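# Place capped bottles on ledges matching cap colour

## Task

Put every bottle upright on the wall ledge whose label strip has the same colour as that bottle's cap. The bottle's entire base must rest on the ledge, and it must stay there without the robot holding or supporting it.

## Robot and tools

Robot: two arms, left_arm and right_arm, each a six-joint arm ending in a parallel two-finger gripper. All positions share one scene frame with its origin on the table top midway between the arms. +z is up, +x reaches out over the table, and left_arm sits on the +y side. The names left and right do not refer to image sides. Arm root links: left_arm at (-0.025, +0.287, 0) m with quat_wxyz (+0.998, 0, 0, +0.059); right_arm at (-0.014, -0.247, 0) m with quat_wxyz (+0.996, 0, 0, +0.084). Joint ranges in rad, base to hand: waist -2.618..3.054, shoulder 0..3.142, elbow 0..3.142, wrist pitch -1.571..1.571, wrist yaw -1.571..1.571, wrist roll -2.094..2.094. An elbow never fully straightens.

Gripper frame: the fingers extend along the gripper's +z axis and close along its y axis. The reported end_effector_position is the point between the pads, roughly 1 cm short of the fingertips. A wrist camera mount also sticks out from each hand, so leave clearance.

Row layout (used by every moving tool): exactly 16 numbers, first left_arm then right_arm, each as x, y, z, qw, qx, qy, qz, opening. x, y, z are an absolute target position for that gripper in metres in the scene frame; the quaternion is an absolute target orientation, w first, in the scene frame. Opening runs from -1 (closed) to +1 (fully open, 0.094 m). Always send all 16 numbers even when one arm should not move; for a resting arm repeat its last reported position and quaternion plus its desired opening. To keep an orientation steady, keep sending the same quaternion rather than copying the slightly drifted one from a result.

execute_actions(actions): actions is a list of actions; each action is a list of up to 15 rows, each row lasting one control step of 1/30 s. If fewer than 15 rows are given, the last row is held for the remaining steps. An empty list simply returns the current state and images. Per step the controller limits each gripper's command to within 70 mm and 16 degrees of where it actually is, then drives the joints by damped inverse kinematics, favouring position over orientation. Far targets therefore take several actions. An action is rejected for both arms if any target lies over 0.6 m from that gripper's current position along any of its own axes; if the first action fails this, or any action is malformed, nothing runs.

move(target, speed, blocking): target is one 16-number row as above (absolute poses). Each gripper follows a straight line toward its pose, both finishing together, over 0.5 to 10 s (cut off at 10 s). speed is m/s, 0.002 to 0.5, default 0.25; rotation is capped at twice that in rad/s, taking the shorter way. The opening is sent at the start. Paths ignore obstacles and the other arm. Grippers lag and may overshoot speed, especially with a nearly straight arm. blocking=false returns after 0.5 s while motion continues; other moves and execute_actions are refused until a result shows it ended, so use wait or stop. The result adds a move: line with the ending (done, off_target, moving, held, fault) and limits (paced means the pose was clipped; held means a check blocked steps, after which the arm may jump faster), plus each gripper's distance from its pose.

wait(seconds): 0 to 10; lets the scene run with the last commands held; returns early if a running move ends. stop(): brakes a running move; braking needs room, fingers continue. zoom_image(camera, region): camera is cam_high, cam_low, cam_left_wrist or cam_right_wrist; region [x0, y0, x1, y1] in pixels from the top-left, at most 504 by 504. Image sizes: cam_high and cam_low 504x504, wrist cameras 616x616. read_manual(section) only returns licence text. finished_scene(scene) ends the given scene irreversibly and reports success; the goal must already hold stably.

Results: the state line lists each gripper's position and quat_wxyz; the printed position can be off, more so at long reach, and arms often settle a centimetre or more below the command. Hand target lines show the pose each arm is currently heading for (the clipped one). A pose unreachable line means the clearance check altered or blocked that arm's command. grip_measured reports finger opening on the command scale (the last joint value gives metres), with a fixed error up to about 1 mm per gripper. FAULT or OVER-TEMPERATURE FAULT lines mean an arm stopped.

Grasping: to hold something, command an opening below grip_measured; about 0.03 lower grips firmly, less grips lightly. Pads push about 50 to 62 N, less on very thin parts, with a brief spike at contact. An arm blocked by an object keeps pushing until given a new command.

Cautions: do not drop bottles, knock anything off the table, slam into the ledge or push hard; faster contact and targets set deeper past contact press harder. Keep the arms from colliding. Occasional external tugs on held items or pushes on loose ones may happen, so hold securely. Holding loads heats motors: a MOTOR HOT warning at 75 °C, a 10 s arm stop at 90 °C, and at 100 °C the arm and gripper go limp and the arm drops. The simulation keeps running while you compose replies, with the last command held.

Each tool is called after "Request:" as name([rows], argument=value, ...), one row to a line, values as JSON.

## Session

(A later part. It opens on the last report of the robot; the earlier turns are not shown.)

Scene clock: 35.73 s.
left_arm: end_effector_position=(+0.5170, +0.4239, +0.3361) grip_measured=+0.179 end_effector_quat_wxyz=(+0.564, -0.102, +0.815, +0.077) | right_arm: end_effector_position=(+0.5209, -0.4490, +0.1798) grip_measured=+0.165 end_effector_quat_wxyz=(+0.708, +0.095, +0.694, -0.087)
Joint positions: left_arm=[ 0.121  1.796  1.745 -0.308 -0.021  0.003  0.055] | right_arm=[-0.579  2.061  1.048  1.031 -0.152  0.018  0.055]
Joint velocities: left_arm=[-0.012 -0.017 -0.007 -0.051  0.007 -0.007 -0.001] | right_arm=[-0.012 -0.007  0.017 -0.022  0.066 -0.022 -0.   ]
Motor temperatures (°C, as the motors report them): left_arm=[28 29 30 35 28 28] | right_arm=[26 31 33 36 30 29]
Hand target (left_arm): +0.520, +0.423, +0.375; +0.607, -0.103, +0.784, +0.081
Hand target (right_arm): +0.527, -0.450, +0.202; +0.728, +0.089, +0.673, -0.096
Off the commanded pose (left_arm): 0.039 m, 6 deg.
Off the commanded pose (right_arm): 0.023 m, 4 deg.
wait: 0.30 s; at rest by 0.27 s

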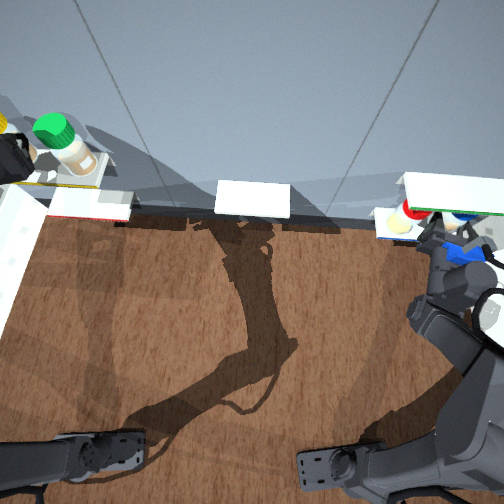

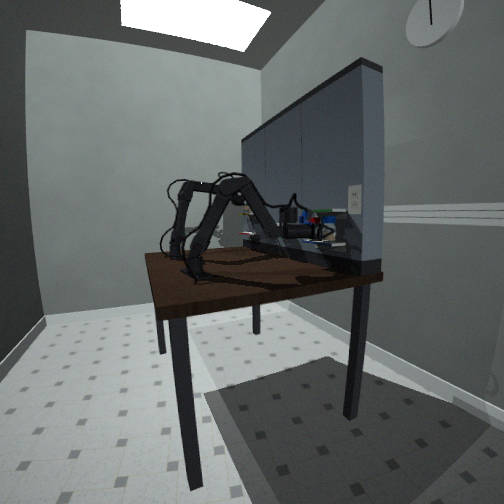

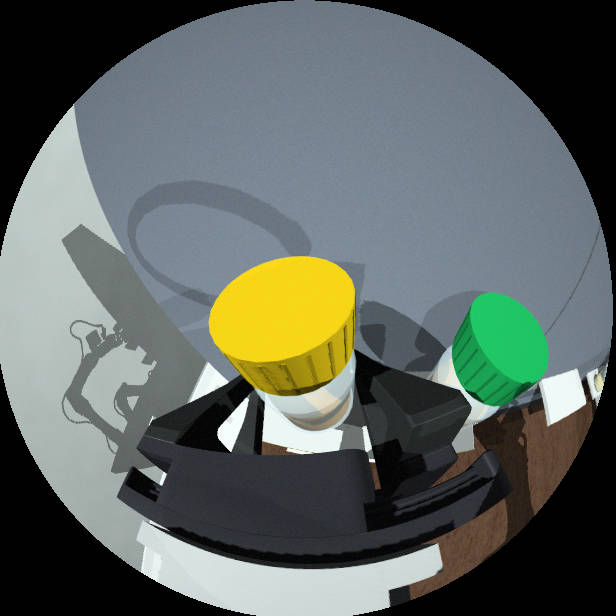

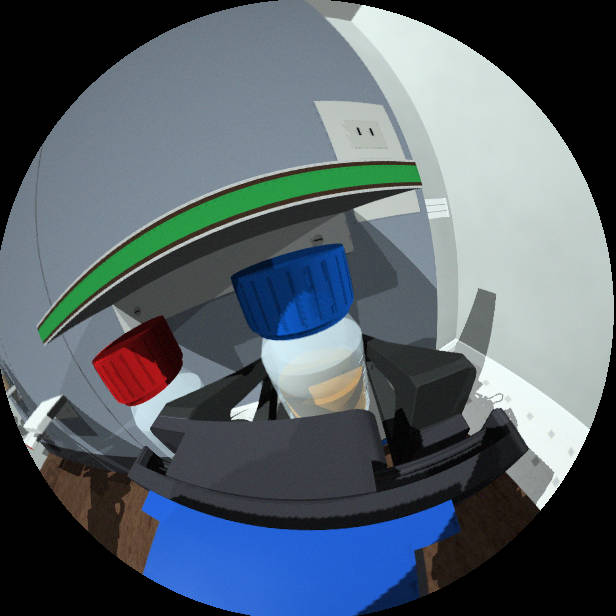

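Request:
execute_actions([
  [[0.525,0.424,0.373,0.6069,-0.1032,0.7839,0.0799,0.14,0.53,-0.451,0.202,0.7280,0.0886,0.6730,-0.0958,0.125],[0.525,0.424,0.371,0.6069,-0.1032,0.7839,0.0799,0.14,0.532,-0.452,0.201,0.7280,0.0886,0.6730,-0.0958,0.125],[0.525,0.424,0.369,0.6069,-0.1032,0.7839,0.0799,0.14,0.534,-0.452,0.200,0.7280,0.0886,0.6730,-0.0958,0.125],[0.525,0.424,0.367,0.6069,-0.1032,0.7839,0.0799,0.14,0.536,-0.453,0.199,0.7280,0.0886,0.6730,-0.0958,0.125],[0.525,0.424,0.365,0.6069,-0.1032,0.7839,0.0799,0.14,0.536,-0.453,0.198,0.7280,0.0886,0.6730,-0.0958,0.125],[0.525,0.424,0.363,0.6069,-0.1032,0.7839,0.0799,0.14,0.536,-0.453,0.197,0.7280,0.0886,0.6730,-0.0958,0.125],[0.525,0.424,0.361,0.6069,-0.1032,0.7839,0.0799,0.14,0.536,-0.453,0.196,0.7280,0.0886,0.6730,-0.0958,0.125],[0.525,0.424,0.359,0.6069,-0.1032,0.7839,0.0799,0.14,0.536,-0.453,0.195,0.7280,0.0886,0.6730,-0.0958,0.125],[0.525,0.424,0.357,0.6069,-0.1032,0.7839,0.0799,0.14,0.536,-0.453,0.194,0.7280,0.0886,0.6730,-0.0958,0.125],[0.525,0.424,0.355,0.6069,-0.1032,0.7839,0.0799,0.14,0.536,-0.453,0.193,0.7280,0.0886,0.6730,-0.0958,0.125],[0.525,0.424,0.353,0.6069,-0.1032,0.7839,0.0799,0.14,0.536,-0.453,0.192,0.7280,0.0886,0.6730,-0.0958,0.125],[0.525,0.424,0.351,0.6069,-0.1032,0.7839,0.0799,0.14,0.536,-0.453,0.191,0.7280,0.0886,0.6730,-0.0958,0.125],[0.525,0.424,0.349,0.6069,-0.1032,0.7839,0.0799,0.14,0.536,-0.453,0.19,0.7280,0.0886,0.6730,-0.0958,0.125],[0.525,0.424,0.347,0.6069,-0.1032,0.7839,0.0799,0.14,0.536,-0.453,0.189,0.7280,0.0886,0.6730,-0.0958,0.125],[0.525,0.424,0.345,0.6069,-0.1032,0.7839,0.0799,0.14,0.536,-0.453,0.188,0.7280,0.0886,0.6730,-0.0958,0.125]],
  [[0.524,0.424,0.341,0.60,-0.104,0.789,0.079,0.14,0.536,-0.453,0.185,0.7235,0.0892,0.6777,-0.0952,0.125],[0.523,0.424,0.337,0.594,-0.1045,0.794,0.078,0.14,0.535,-0.453,0.182,0.719,0.0898,0.6824,-0.0946,0.125],[0.522,0.424,0.333,0.5875,-0.105,0.7985,0.0774,0.14,0.535,-0.453,0.179,0.7145,0.0905,0.687,-0.094,0.125],[0.521,0.424,0.329,0.581,-0.1057,0.803,0.0765,0.14,0.535,-0.453,0.176,0.71,0.091,0.6917,-0.0935,0.125],[0.52,0.424,0.325,0.575,-0.1063,0.8077,0.0757,0.14,0.535,-0.453,0.173,0.7055,0.0917,0.6964,-0.093,0.125],[0.52,0.424,0.321,0.5687,-0.1069,0.8122,0.0749,0.14,0.535,-0.453,0.169,0.7010,0.0923,0.7010,-0.0923,0.125]],
])

Request:
zoom_image(camera="cam_low", region=[190, 140, 370, 270])

Scene clock: 37.47 s.
left_arm: end_effector_position=(+0.5196, +0.4247, +0.3163) grip_measured=+0.179 end_effector_quat_wxyz=(+0.564, -0.104, +0.816, +0.077) | right_arm: end_effector_position=(+0.5291, -0.4531, +0.1733) grip_measured=+0.165 end_effector_quat_wxyz=(+0.710, +0.093, +0.692, -0.091)
Joint positions: left_arm=[ 0.121  1.796  1.667 -0.232 -0.021  0.     0.055] | right_arm=[-0.579  2.109  1.086  1.048 -0.149  0.01   0.055]
Joint velocities: left_arm=[-0.007  0.012 -0.002 -0.037  0.051 -0.051  0.   ] | right_arm=[-0.017 -0.002 -0.007  0.007 -0.037  0.037 -0.001]
Motor temperatures (°C, as the motors report them): left_arm=[28 29 30 35 28 28] | right_arm=[26 31 33 36 30 29]
Hand target (left_arm): +0.520, +0.424, +0.321; +0.569, -0.107, +0.812, +0.075
Hand target (right_arm): +0.535, -0.453, +0.169; +0.701, +0.092, +0.701, -0.092
Off the commanded pose (left_arm): 0.005 m, 1 deg.
Off the commanded pose (right_arm): 0.007 m, 1 deg.

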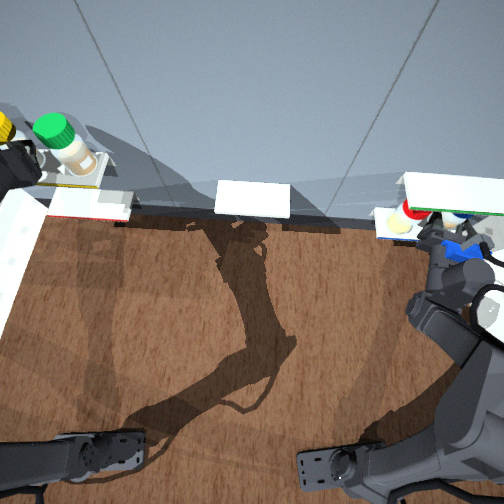

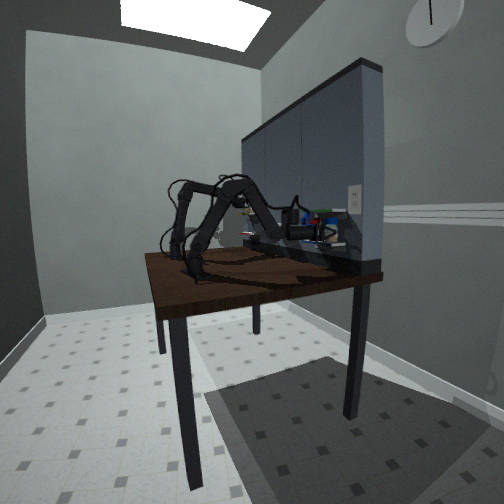

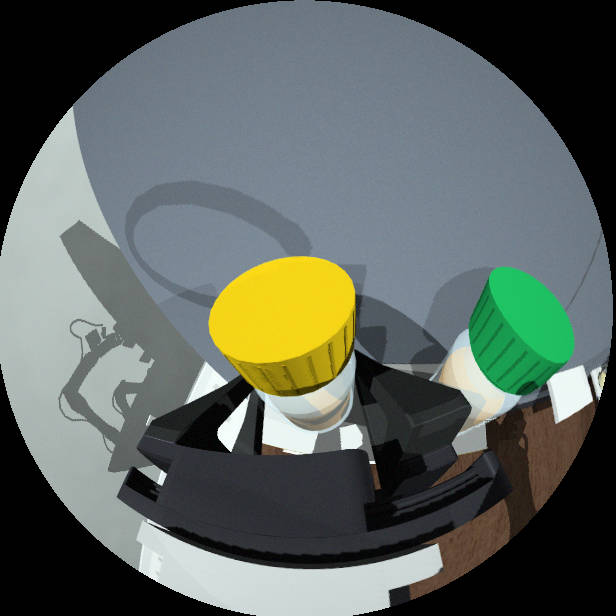

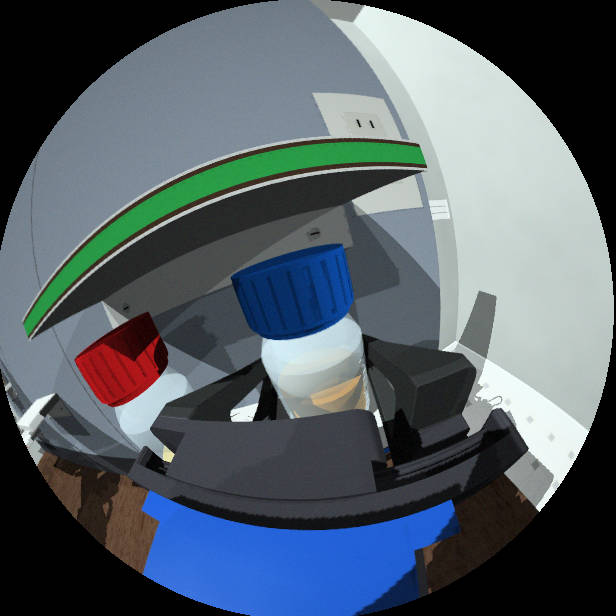

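Region (190, 140, 370, 270) of cam_low's 504x504 image, scaled by 2.800, with more detail than that image has.

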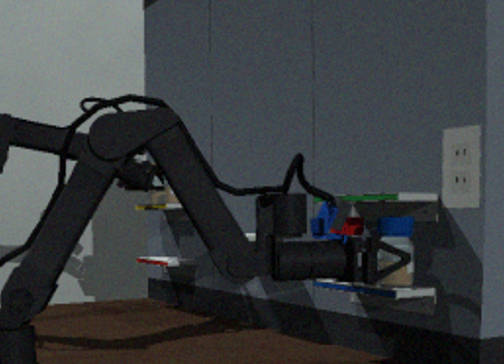

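Request:
execute_actions([
  [[0.52,0.424,0.32,0.5687,-0.1069,0.8122,0.0749,0.14,0.532,-0.453,0.175,0.7010,0.0923,0.7010,-0.0923,0.125],[0.52,0.424,0.32,0.5687,-0.1069,0.8122,0.0749,0.14,0.532,-0.453,0.178,0.7010,0.0923,0.7010,-0.0923,0.125],[0.52,0.424,0.32,0.5687,-0.1069,0.8122,0.0749,0.14,0.532,-0.453,0.178,0.7010,0.0923,0.7010,-0.0923,0.125],[0.52,0.424,0.32,0.5687,-0.1069,0.8122,0.0749,0.14,0.532,-0.453,0.178,0.7010,0.0923,0.7010,-0.0923,0.125],[0.52,0.424,0.32,0.5687,-0.1069,0.8122,0.0749,0.19,0.532,-0.453,0.178,0.7010,0.0923,0.7010,-0.0923,0.18],[0.52,0.424,0.32,0.5687,-0.1069,0.8122,0.0749,0.25,0.532,-0.453,0.178,0.7010,0.0923,0.7010,-0.0923,0.25],[0.52,0.424,0.32,0.5687,-0.1069,0.8122,0.0749,0.45,0.532,-0.453,0.178,0.7010,0.0923,0.7010,-0.0923,0.45]],
])

Request:
move(target=[0.44,0.403,0.325,0.5687,-0.1069,0.8122,0.0749,0.45,0.445,-0.43,0.182,0.7010,0.0923,0.7010,-0.0923,0.45], speed=0.15)

Scene clock: 38.20 s.
left_arm: end_effector_position=(+0.5196, +0.4247, +0.3163) grip_measured=+0.447 end_effector_quat_wxyz=(+0.564, -0.104, +0.816, +0.077) | right_arm: end_effector_position=(+0.5288, -0.4528, +0.1693) grip_measured=+0.447 end_effector_quat_wxyz=(+0.700, +0.095, +0.702, -0.089)
Joint positions: left_arm=[ 0.121  1.796  1.667 -0.232 -0.021  0.     0.068] | right_arm=[-0.579  2.1    1.086  1.011 -0.15   0.008  0.068]
Joint velocities: left_arm=[-0.002 -0.002 -0.002 -0.081 -0.037 -0.022 -0.   ] | right_arm=[ 0.002  0.007  0.002 -0.022  0.007 -0.081 -0.002]
Motor temperatures (°C, as the motors report them): left_arm=[28 30 30 35 28 28] | right_arm=[26 31 33 36 30 29]
Hand target (left_arm): +0.520, +0.424, +0.320; +0.569, -0.107, +0.812, +0.075
Hand target (right_arm): +0.532, -0.453, +0.178; +0.701, +0.092, +0.701, -0.092
Off the commanded pose (left_arm): 0.004 m, 1 deg.
Off the commanded pose (right_arm): 0.009 m, 1 deg.

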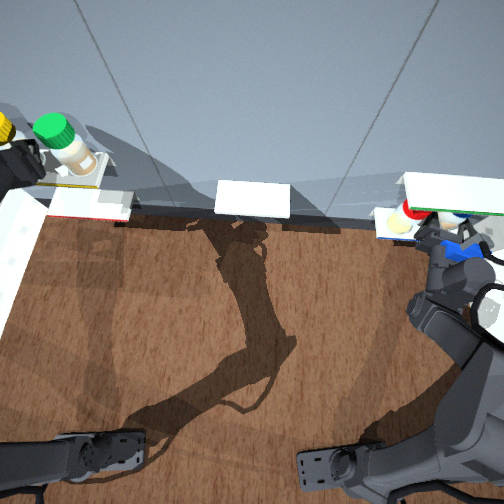

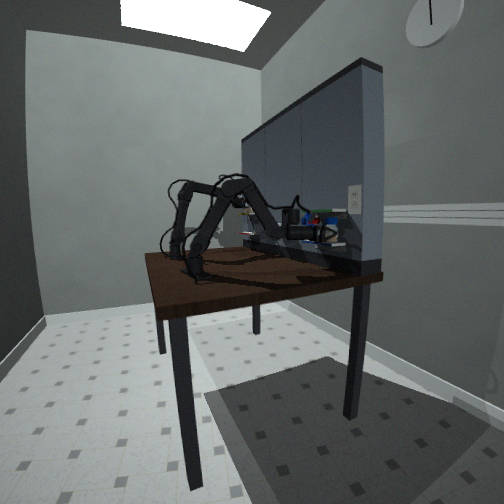

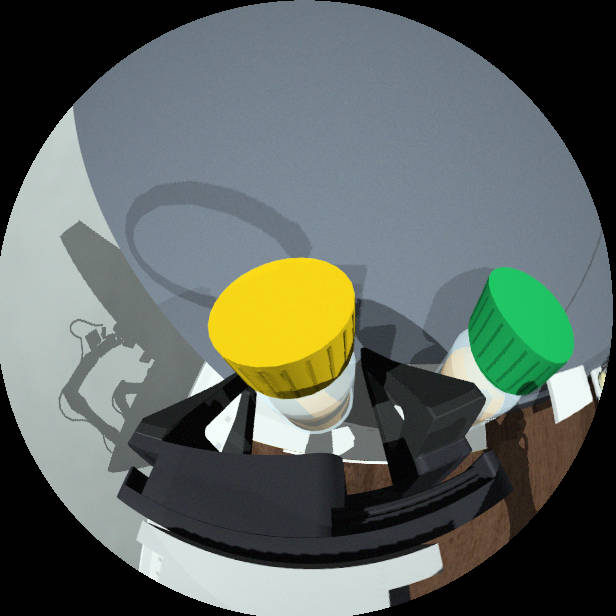

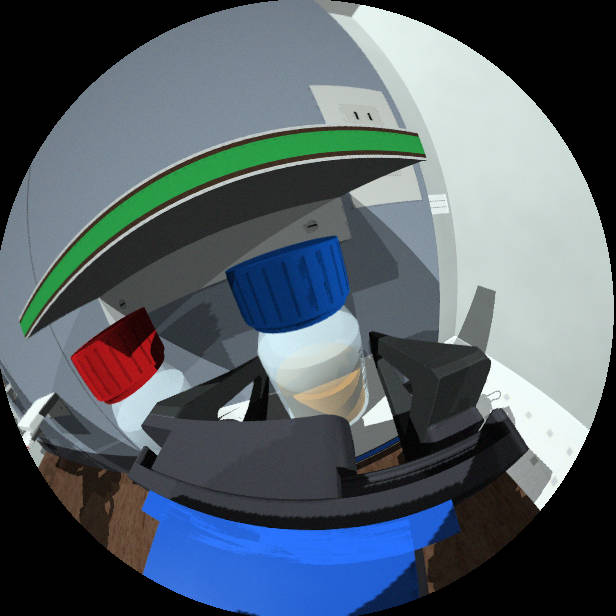

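Scene clock: 39.20 s.
left_arm: end_effector_position=(+0.4442, +0.4064, +0.3232) grip_measured=+0.447 end_effector_quat_wxyz=(+0.566, -0.104, +0.815, +0.077) | right_arm: end_effector_position=(+0.4509, -0.4316, +0.1867) grip_measured=+0.447 end_effector_quat_wxyz=(+0.706, +0.094, +0.696, -0.092)
Joint positions: left_arm=[ 0.121  1.498  1.369 -0.227 -0.021  0.     0.068] | right_arm=[-0.613  1.833  0.738  1.11  -0.18   0.008  0.068]
Joint velocities: left_arm=[ 0.022  0.002 -0.012 -0.037 -0.051  0.022  0.   ] | right_arm=[-0.002 -0.007 -0.022 -0.022  0.022 -0.037 -0.001]
Motor temperatures (°C, as the motors report them): left_arm=[28 30 30 35 28 28] | right_arm=[26 31 33 36 30 29]
Hand target (left_arm): +0.440, +0.404, +0.325; +0.568, -0.107, +0.812, +0.075
Hand target (right_arm): +0.445, -0.432, +0.182; +0.701, +0.093, +0.701, -0.092
Off the commanded pose (left_arm): 0.006 m, 1 deg.
Off the commanded pose (right_arm): 0.008 m, 1 deg.
move: done

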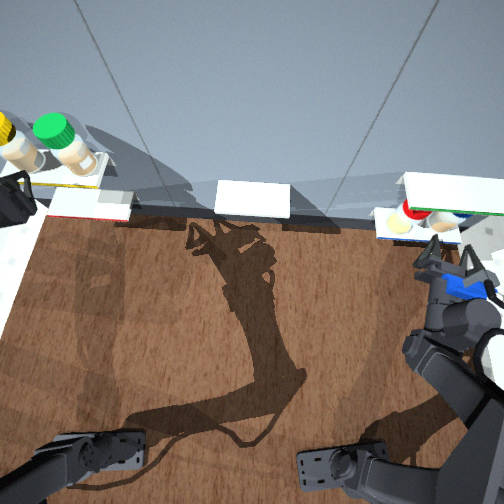

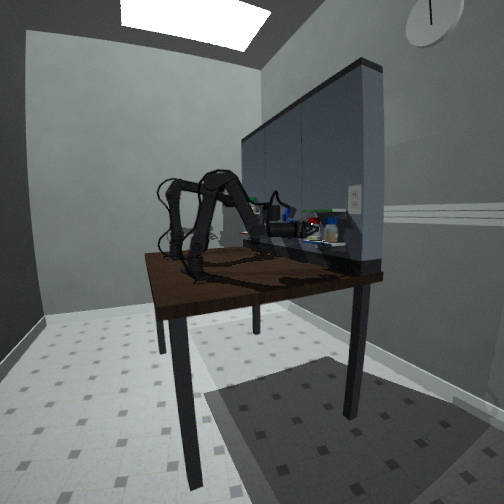

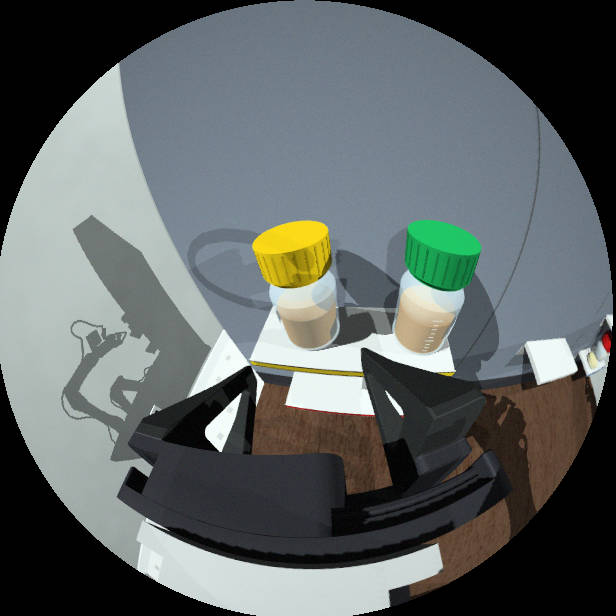

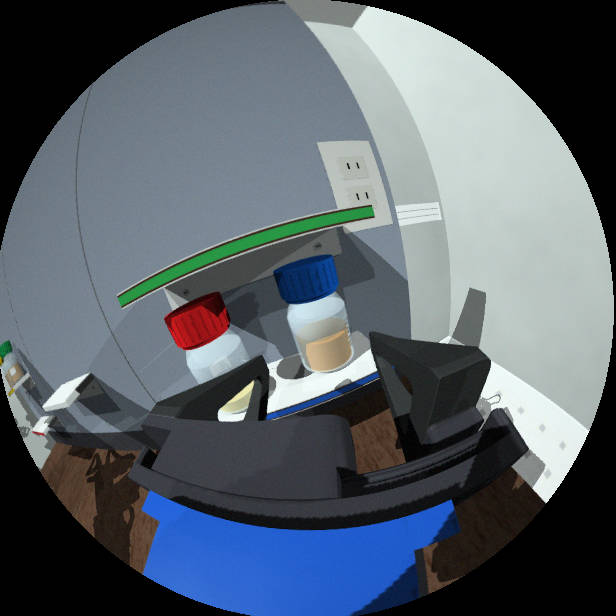

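Request:
move(target=[0.445,0.309,0.322,0.5687,-0.1069,0.8122,0.0749,0.65,0.452,-0.335,0.182,0.7010,0.0923,0.7010,-0.0923,0.65], speed=0.25)

Scene clock: 40.43 s.
left_arm: end_effector_position=(+0.4517, +0.3066, +0.3103) grip_measured=+0.647 end_effector_quat_wxyz=(+0.558, -0.098, +0.820, +0.076) | right_arm: end_effector_position=(+0.4565, -0.3333, +0.1848) grip_measured=+0.647 end_effector_quat_wxyz=(+0.705, +0.090, +0.698, -0.086)
Joint positions: left_arm=[-0.19   1.498  1.339 -0.233 -0.302 -0.106  0.077] | right_arm=[-0.314  1.766  0.64   1.136  0.106  0.006  0.077]
Joint velocities: left_arm=[-0.012 -0.007  0.012 -0.037  0.051  0.007 -0.   ] | right_arm=[ 0.007  0.002  0.007 -0.037  0.022 -0.051  0.003]
Motor temperatures (°C, as the motors report them): left_arm=[28 30 30 35 28 28] | right_arm=[26 31 33 36 30 29]
Hand target (left_arm): +0.445, +0.309, +0.322; +0.568, -0.106, +0.813, +0.075
Hand target (right_arm): +0.451, -0.334, +0.182; +0.701, +0.091, +0.701, -0.093
Off the commanded pose (left_arm): 0.014 m, 2 deg.
Off the commanded pose (right_arm): 0.006 m, 1 deg.
move: off_target (left_arm)

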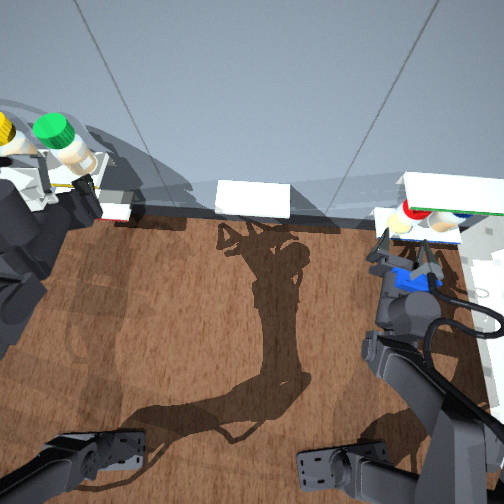

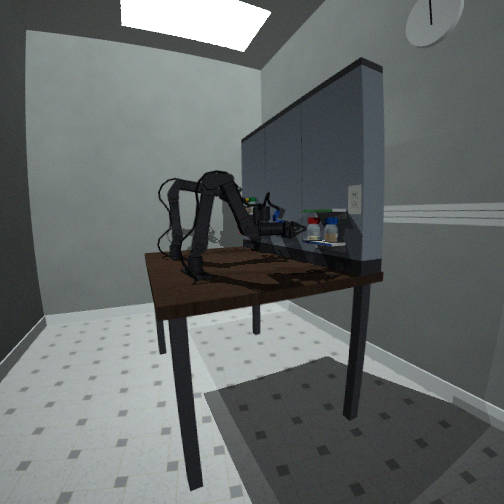

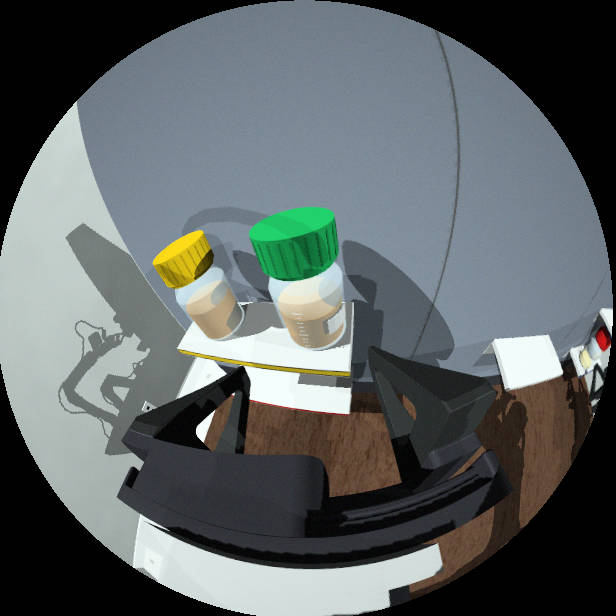

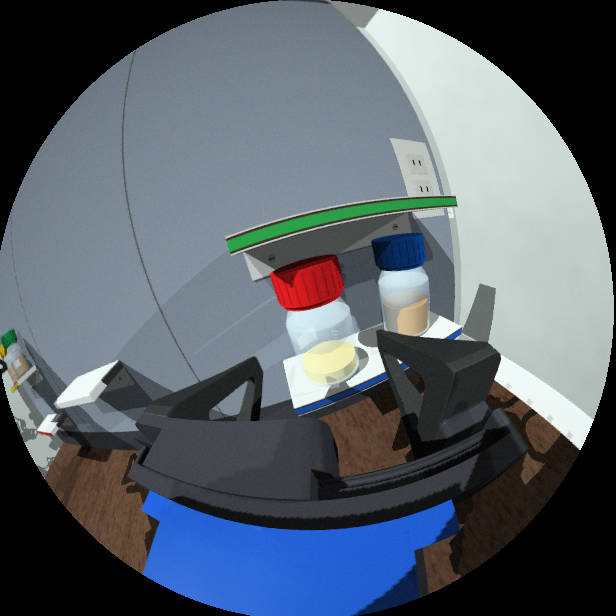

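Request:
move(target=[0.523,0.323,0.32,0.5687,-0.1069,0.8122,0.0749,0.65,0.527,-0.354,0.178,0.7010,0.0923,0.7010,-0.0923,0.65], speed=0.12)

Scene clock: 41.63 s.
left_arm: end_effector_position=(+0.5200, +0.3195, +0.3076) grip_measured=+0.647 end_effector_quat_wxyz=(+0.559, -0.107, +0.819, +0.076) | right_arm: end_effector_position=(+0.5215, -0.3485, +0.1813) grip_measured=+0.647 end_effector_quat_wxyz=(+0.707, +0.094, +0.695, -0.090)
Joint positions: left_arm=[-0.149  1.757  1.6   -0.231 -0.274 -0.105  0.077] | right_arm=[-0.323  1.979  0.923  1.073  0.107  0.006  0.077]
Joint velocities: left_arm=[ 0.012 -0.007  0.012 -0.037 -0.007 -0.037  0.   ] | right_arm=[-0.002  0.012  0.007 -0.051 -0.051  0.022 -0.001]
Motor temperatures (°C, as the motors report them): left_arm=[28 30 30 35 28 28] | right_arm=[26 31 33 36 30 29]
Hand target (left_arm): +0.523, +0.323, +0.320; +0.569, -0.107, +0.812, +0.075
Hand target (right_arm): +0.527, -0.353, +0.178; +0.701, +0.092, +0.701, -0.092
Off the commanded pose (left_arm): 0.013 m, 1 deg.
Off the commanded pose (right_arm): 0.008 m, 1 deg.
move: off_target (left_arm)

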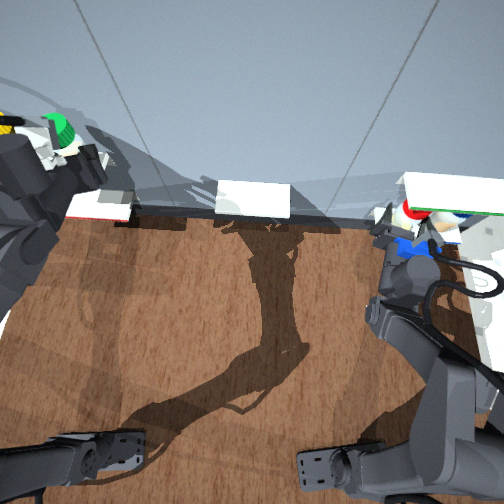

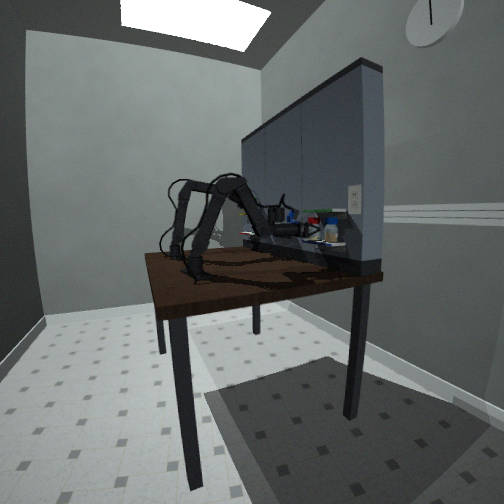

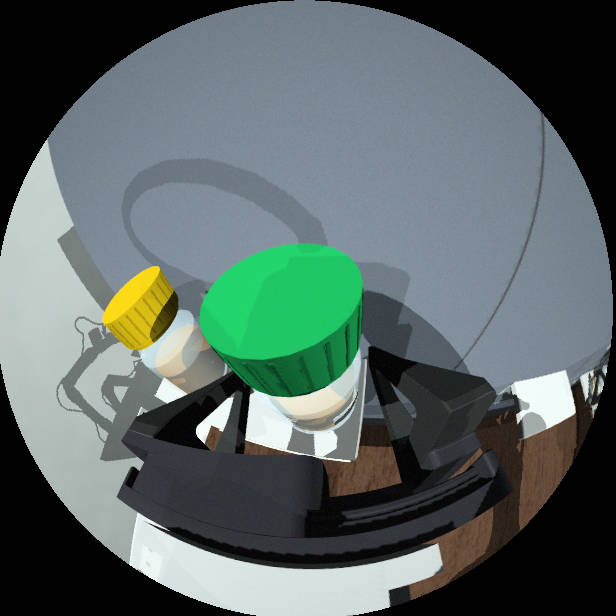

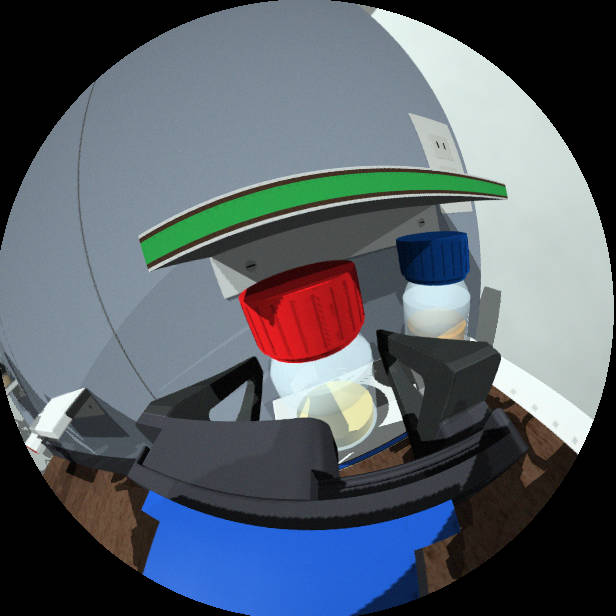

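Request:
execute_actions([
  [[0.523,0.323,0.32,0.5687,-0.1069,0.8122,0.0749,0.5,0.527,-0.356,0.178,0.7010,0.0923,0.7010,-0.0923,0.5],[0.523,0.323,0.32,0.5687,-0.1069,0.8122,0.0749,0.4,0.527,-0.356,0.178,0.7010,0.0923,0.7010,-0.0923,0.4],[0.523,0.323,0.32,0.5687,-0.1069,0.8122,0.0749,0.35,0.527,-0.356,0.178,0.7010,0.0923,0.7010,-0.0923,0.35],[0.523,0.323,0.32,0.5687,-0.1069,0.8122,0.0749,0.3,0.527,-0.356,0.178,0.7010,0.0923,0.7010,-0.0923,0.3],[0.523,0.323,0.32,0.5687,-0.1069,0.8122,0.0749,0.25,0.527,-0.356,0.178,0.7010,0.0923,0.7010,-0.0923,0.25],[0.523,0.323,0.32,0.5687,-0.1069,0.8122,0.0749,0.2,0.527,-0.356,0.178,0.7010,0.0923,0.7010,-0.0923,0.2],[0.523,0.323,0.32,0.5687,-0.1069,0.8122,0.0749,0.14,0.527,-0.356,0.178,0.7010,0.0923,0.7010,-0.0923,0.125]],
  [[0.523,0.323,0.325,0.575,-0.1063,0.8077,0.0757,0.14,0.526,-0.354,0.181,0.705,0.0918,0.697,-0.0928,0.125],[0.523,0.323,0.33,0.581,-0.1057,0.803,0.0765,0.14,0.525,-0.353,0.184,0.709,0.0912,0.693,-0.0933,0.125],[0.522,0.322,0.335,0.5875,-0.105,0.7985,0.0774,0.14,0.524,-0.352,0.187,0.713,0.0906,0.689,-0.094,0.125],[0.522,0.322,0.34,0.594,-0.1045,0.794,0.078,0.14,0.523,-0.352,0.19,0.716,0.0902,0.686,-0.0943,0.125],[0.522,0.322,0.345,0.60,-0.104,0.789,0.079,0.14,0.522,-0.352,0.193,0.7192,0.0898,0.6825,-0.0947,0.125],[0.522,0.322,0.35,0.60,-0.104,0.789,0.079,0.14,0.522,-0.352,0.195,0.7192,0.0898,0.6825,-0.0947,0.125],[0.522,0.322,0.355,0.60,-0.104,0.789,0.079,0.14,0.522,-0.352,0.197,0.7192,0.0898,0.6825,-0.0947,0.125],[0.522,0.322,0.36,0.60,-0.104,0.789,0.079,0.14,0.522,-0.352,0.199,0.7192,0.0898,0.6825,-0.0947,0.125],[0.522,0.322,0.364,0.60,-0.104,0.789,0.079,0.14,0.522,-0.352,0.201,0.7192,0.0898,0.6825,-0.0947,0.125],[0.522,0.322,0.368,0.60,-0.104,0.789,0.079,0.14,0.522,-0.352,0.203,0.7192,0.0898,0.6825,-0.0947,0.125],[0.522,0.322,0.372,0.60,-0.104,0.789,0.079,0.14,0.522,-0.352,0.205,0.7192,0.0898,0.6825,-0.0947,0.125]],
])

Request:
wait(seconds=0.2)

Scene clock: 43.07 s.
left_arm: end_effector_position=(+0.5198, +0.3186, +0.3418) grip_measured=+0.177 end_effector_quat_wxyz=(+0.573, -0.099, +0.810, +0.076) | right_arm: end_effector_position=(+0.5201, -0.3519, +0.1823) grip_measured=+0.165 end_effector_quat_wxyz=(+0.703, +0.094, +0.699, -0.092)
Joint positions: left_arm=[-0.149  1.757  1.705 -0.3   -0.269 -0.086  0.055] | right_arm=[-0.332  1.966  0.923  1.049  0.1    0.003  0.055]
Joint velocities: left_arm=[ 0.002 -0.002  0.227 -0.022 -0.11  -0.007  0.   ] | right_arm=[-0.007 -0.037 -0.012 -0.037  0.007  0.007 -0.   ]
Motor temperatures (°C, as the motors report them): left_arm=[28 30 31 35 28 28] | right_arm=[26 31 33 36 30 29]
Hand target (left_arm): +0.520, +0.322, +0.371; +0.600, -0.104, +0.789, +0.080
Hand target (right_arm): +0.522, -0.352, +0.205; +0.719, +0.090, +0.682, -0.095
Off the commanded pose (left_arm): 0.030 m, 4 deg.
Off the commanded pose (right_arm): 0.023 m, 3 deg.

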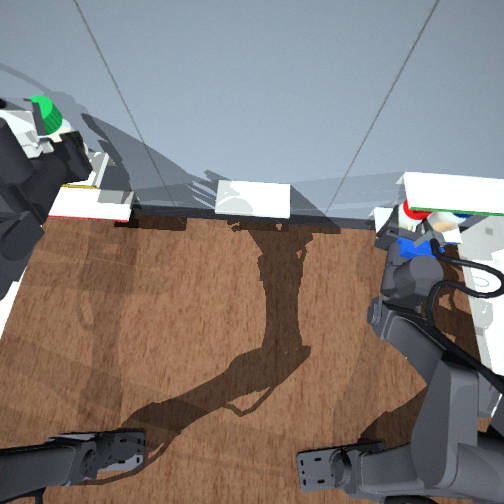

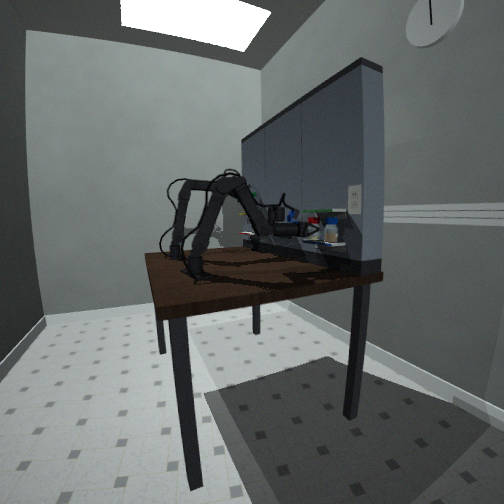

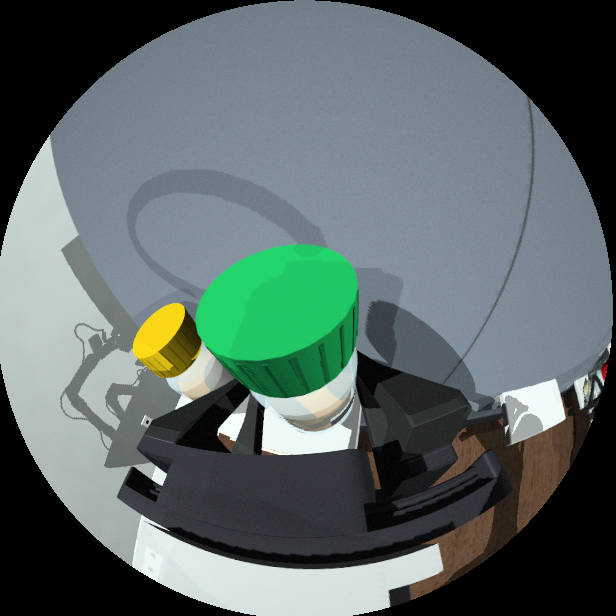

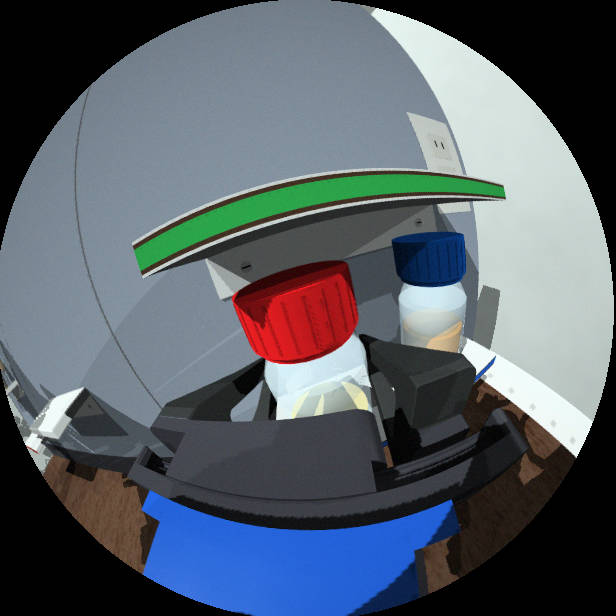

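Scene clock: 43.27 s.
left_arm: end_effector_position=(+0.5190, +0.3187, +0.3440) grip_measured=+0.177 end_effector_quat_wxyz=(+0.572, -0.099, +0.811, +0.077) | right_arm: end_effector_position=(+0.5200, -0.3519, +0.1815) grip_measured=+0.165 end_effector_quat_wxyz=(+0.702, +0.094, +0.700, -0.092)
Joint positions: left_arm=[-0.149  1.757  1.716 -0.313 -0.269 -0.085  0.055] | right_arm=[-0.332  1.965  0.923  1.044  0.1    0.003  0.055]
Joint velocities: left_arm=[-0.012 -0.012 -0.012 -0.168 -0.007 -0.007 -0.001] | right_arm=[-0.012 -0.007  0.012 -0.154 -0.022  0.022  0.002]
Motor temperatures (°C, as the motors report them): left_arm=[28 30 31 35 28 28] | right_arm=[26 31 33 36 30 29]
Hand target (left_arm): +0.520, +0.322, +0.372; +0.600, -0.104, +0.789, +0.080
Hand target (right_arm): +0.522, -0.352, +0.205; +0.719, +0.090, +0.682, -0.095
Off the commanded pose (left_arm): 0.028 m, 4 deg.
Off the commanded pose (right_arm): 0.024 m, 3 deg.
wait: 0.20 s; no rest

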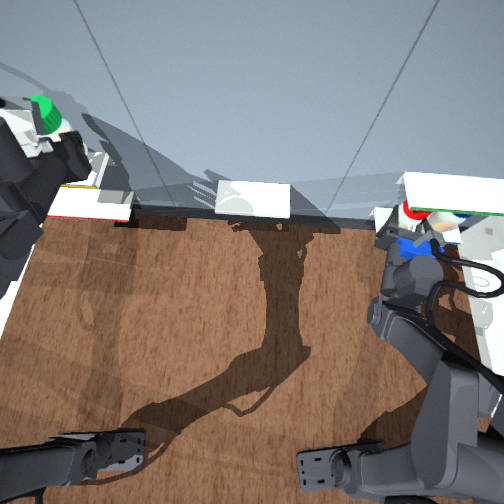

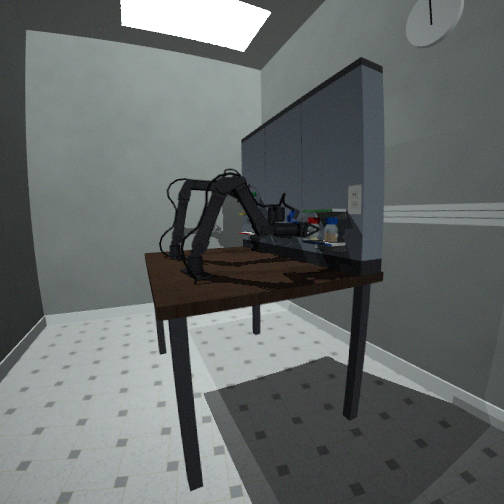

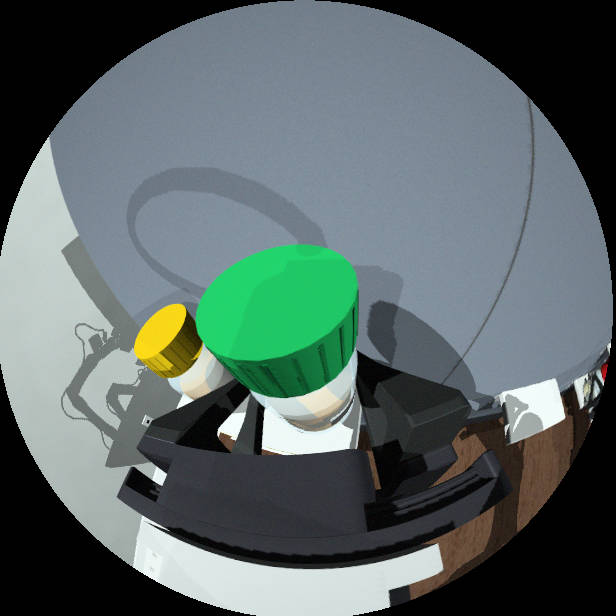

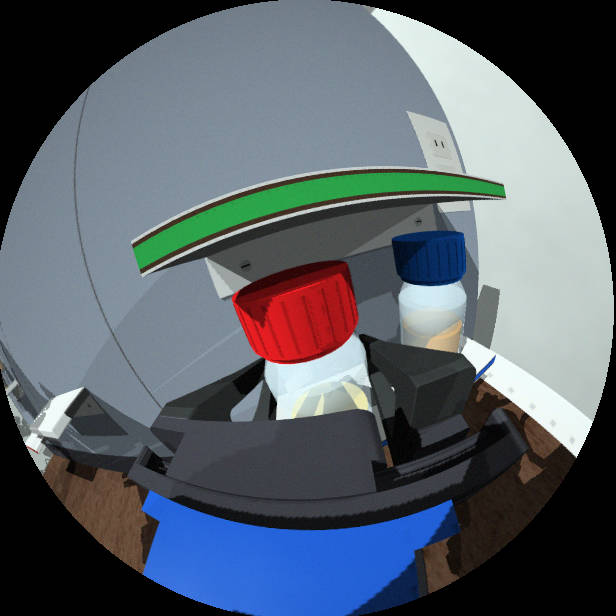

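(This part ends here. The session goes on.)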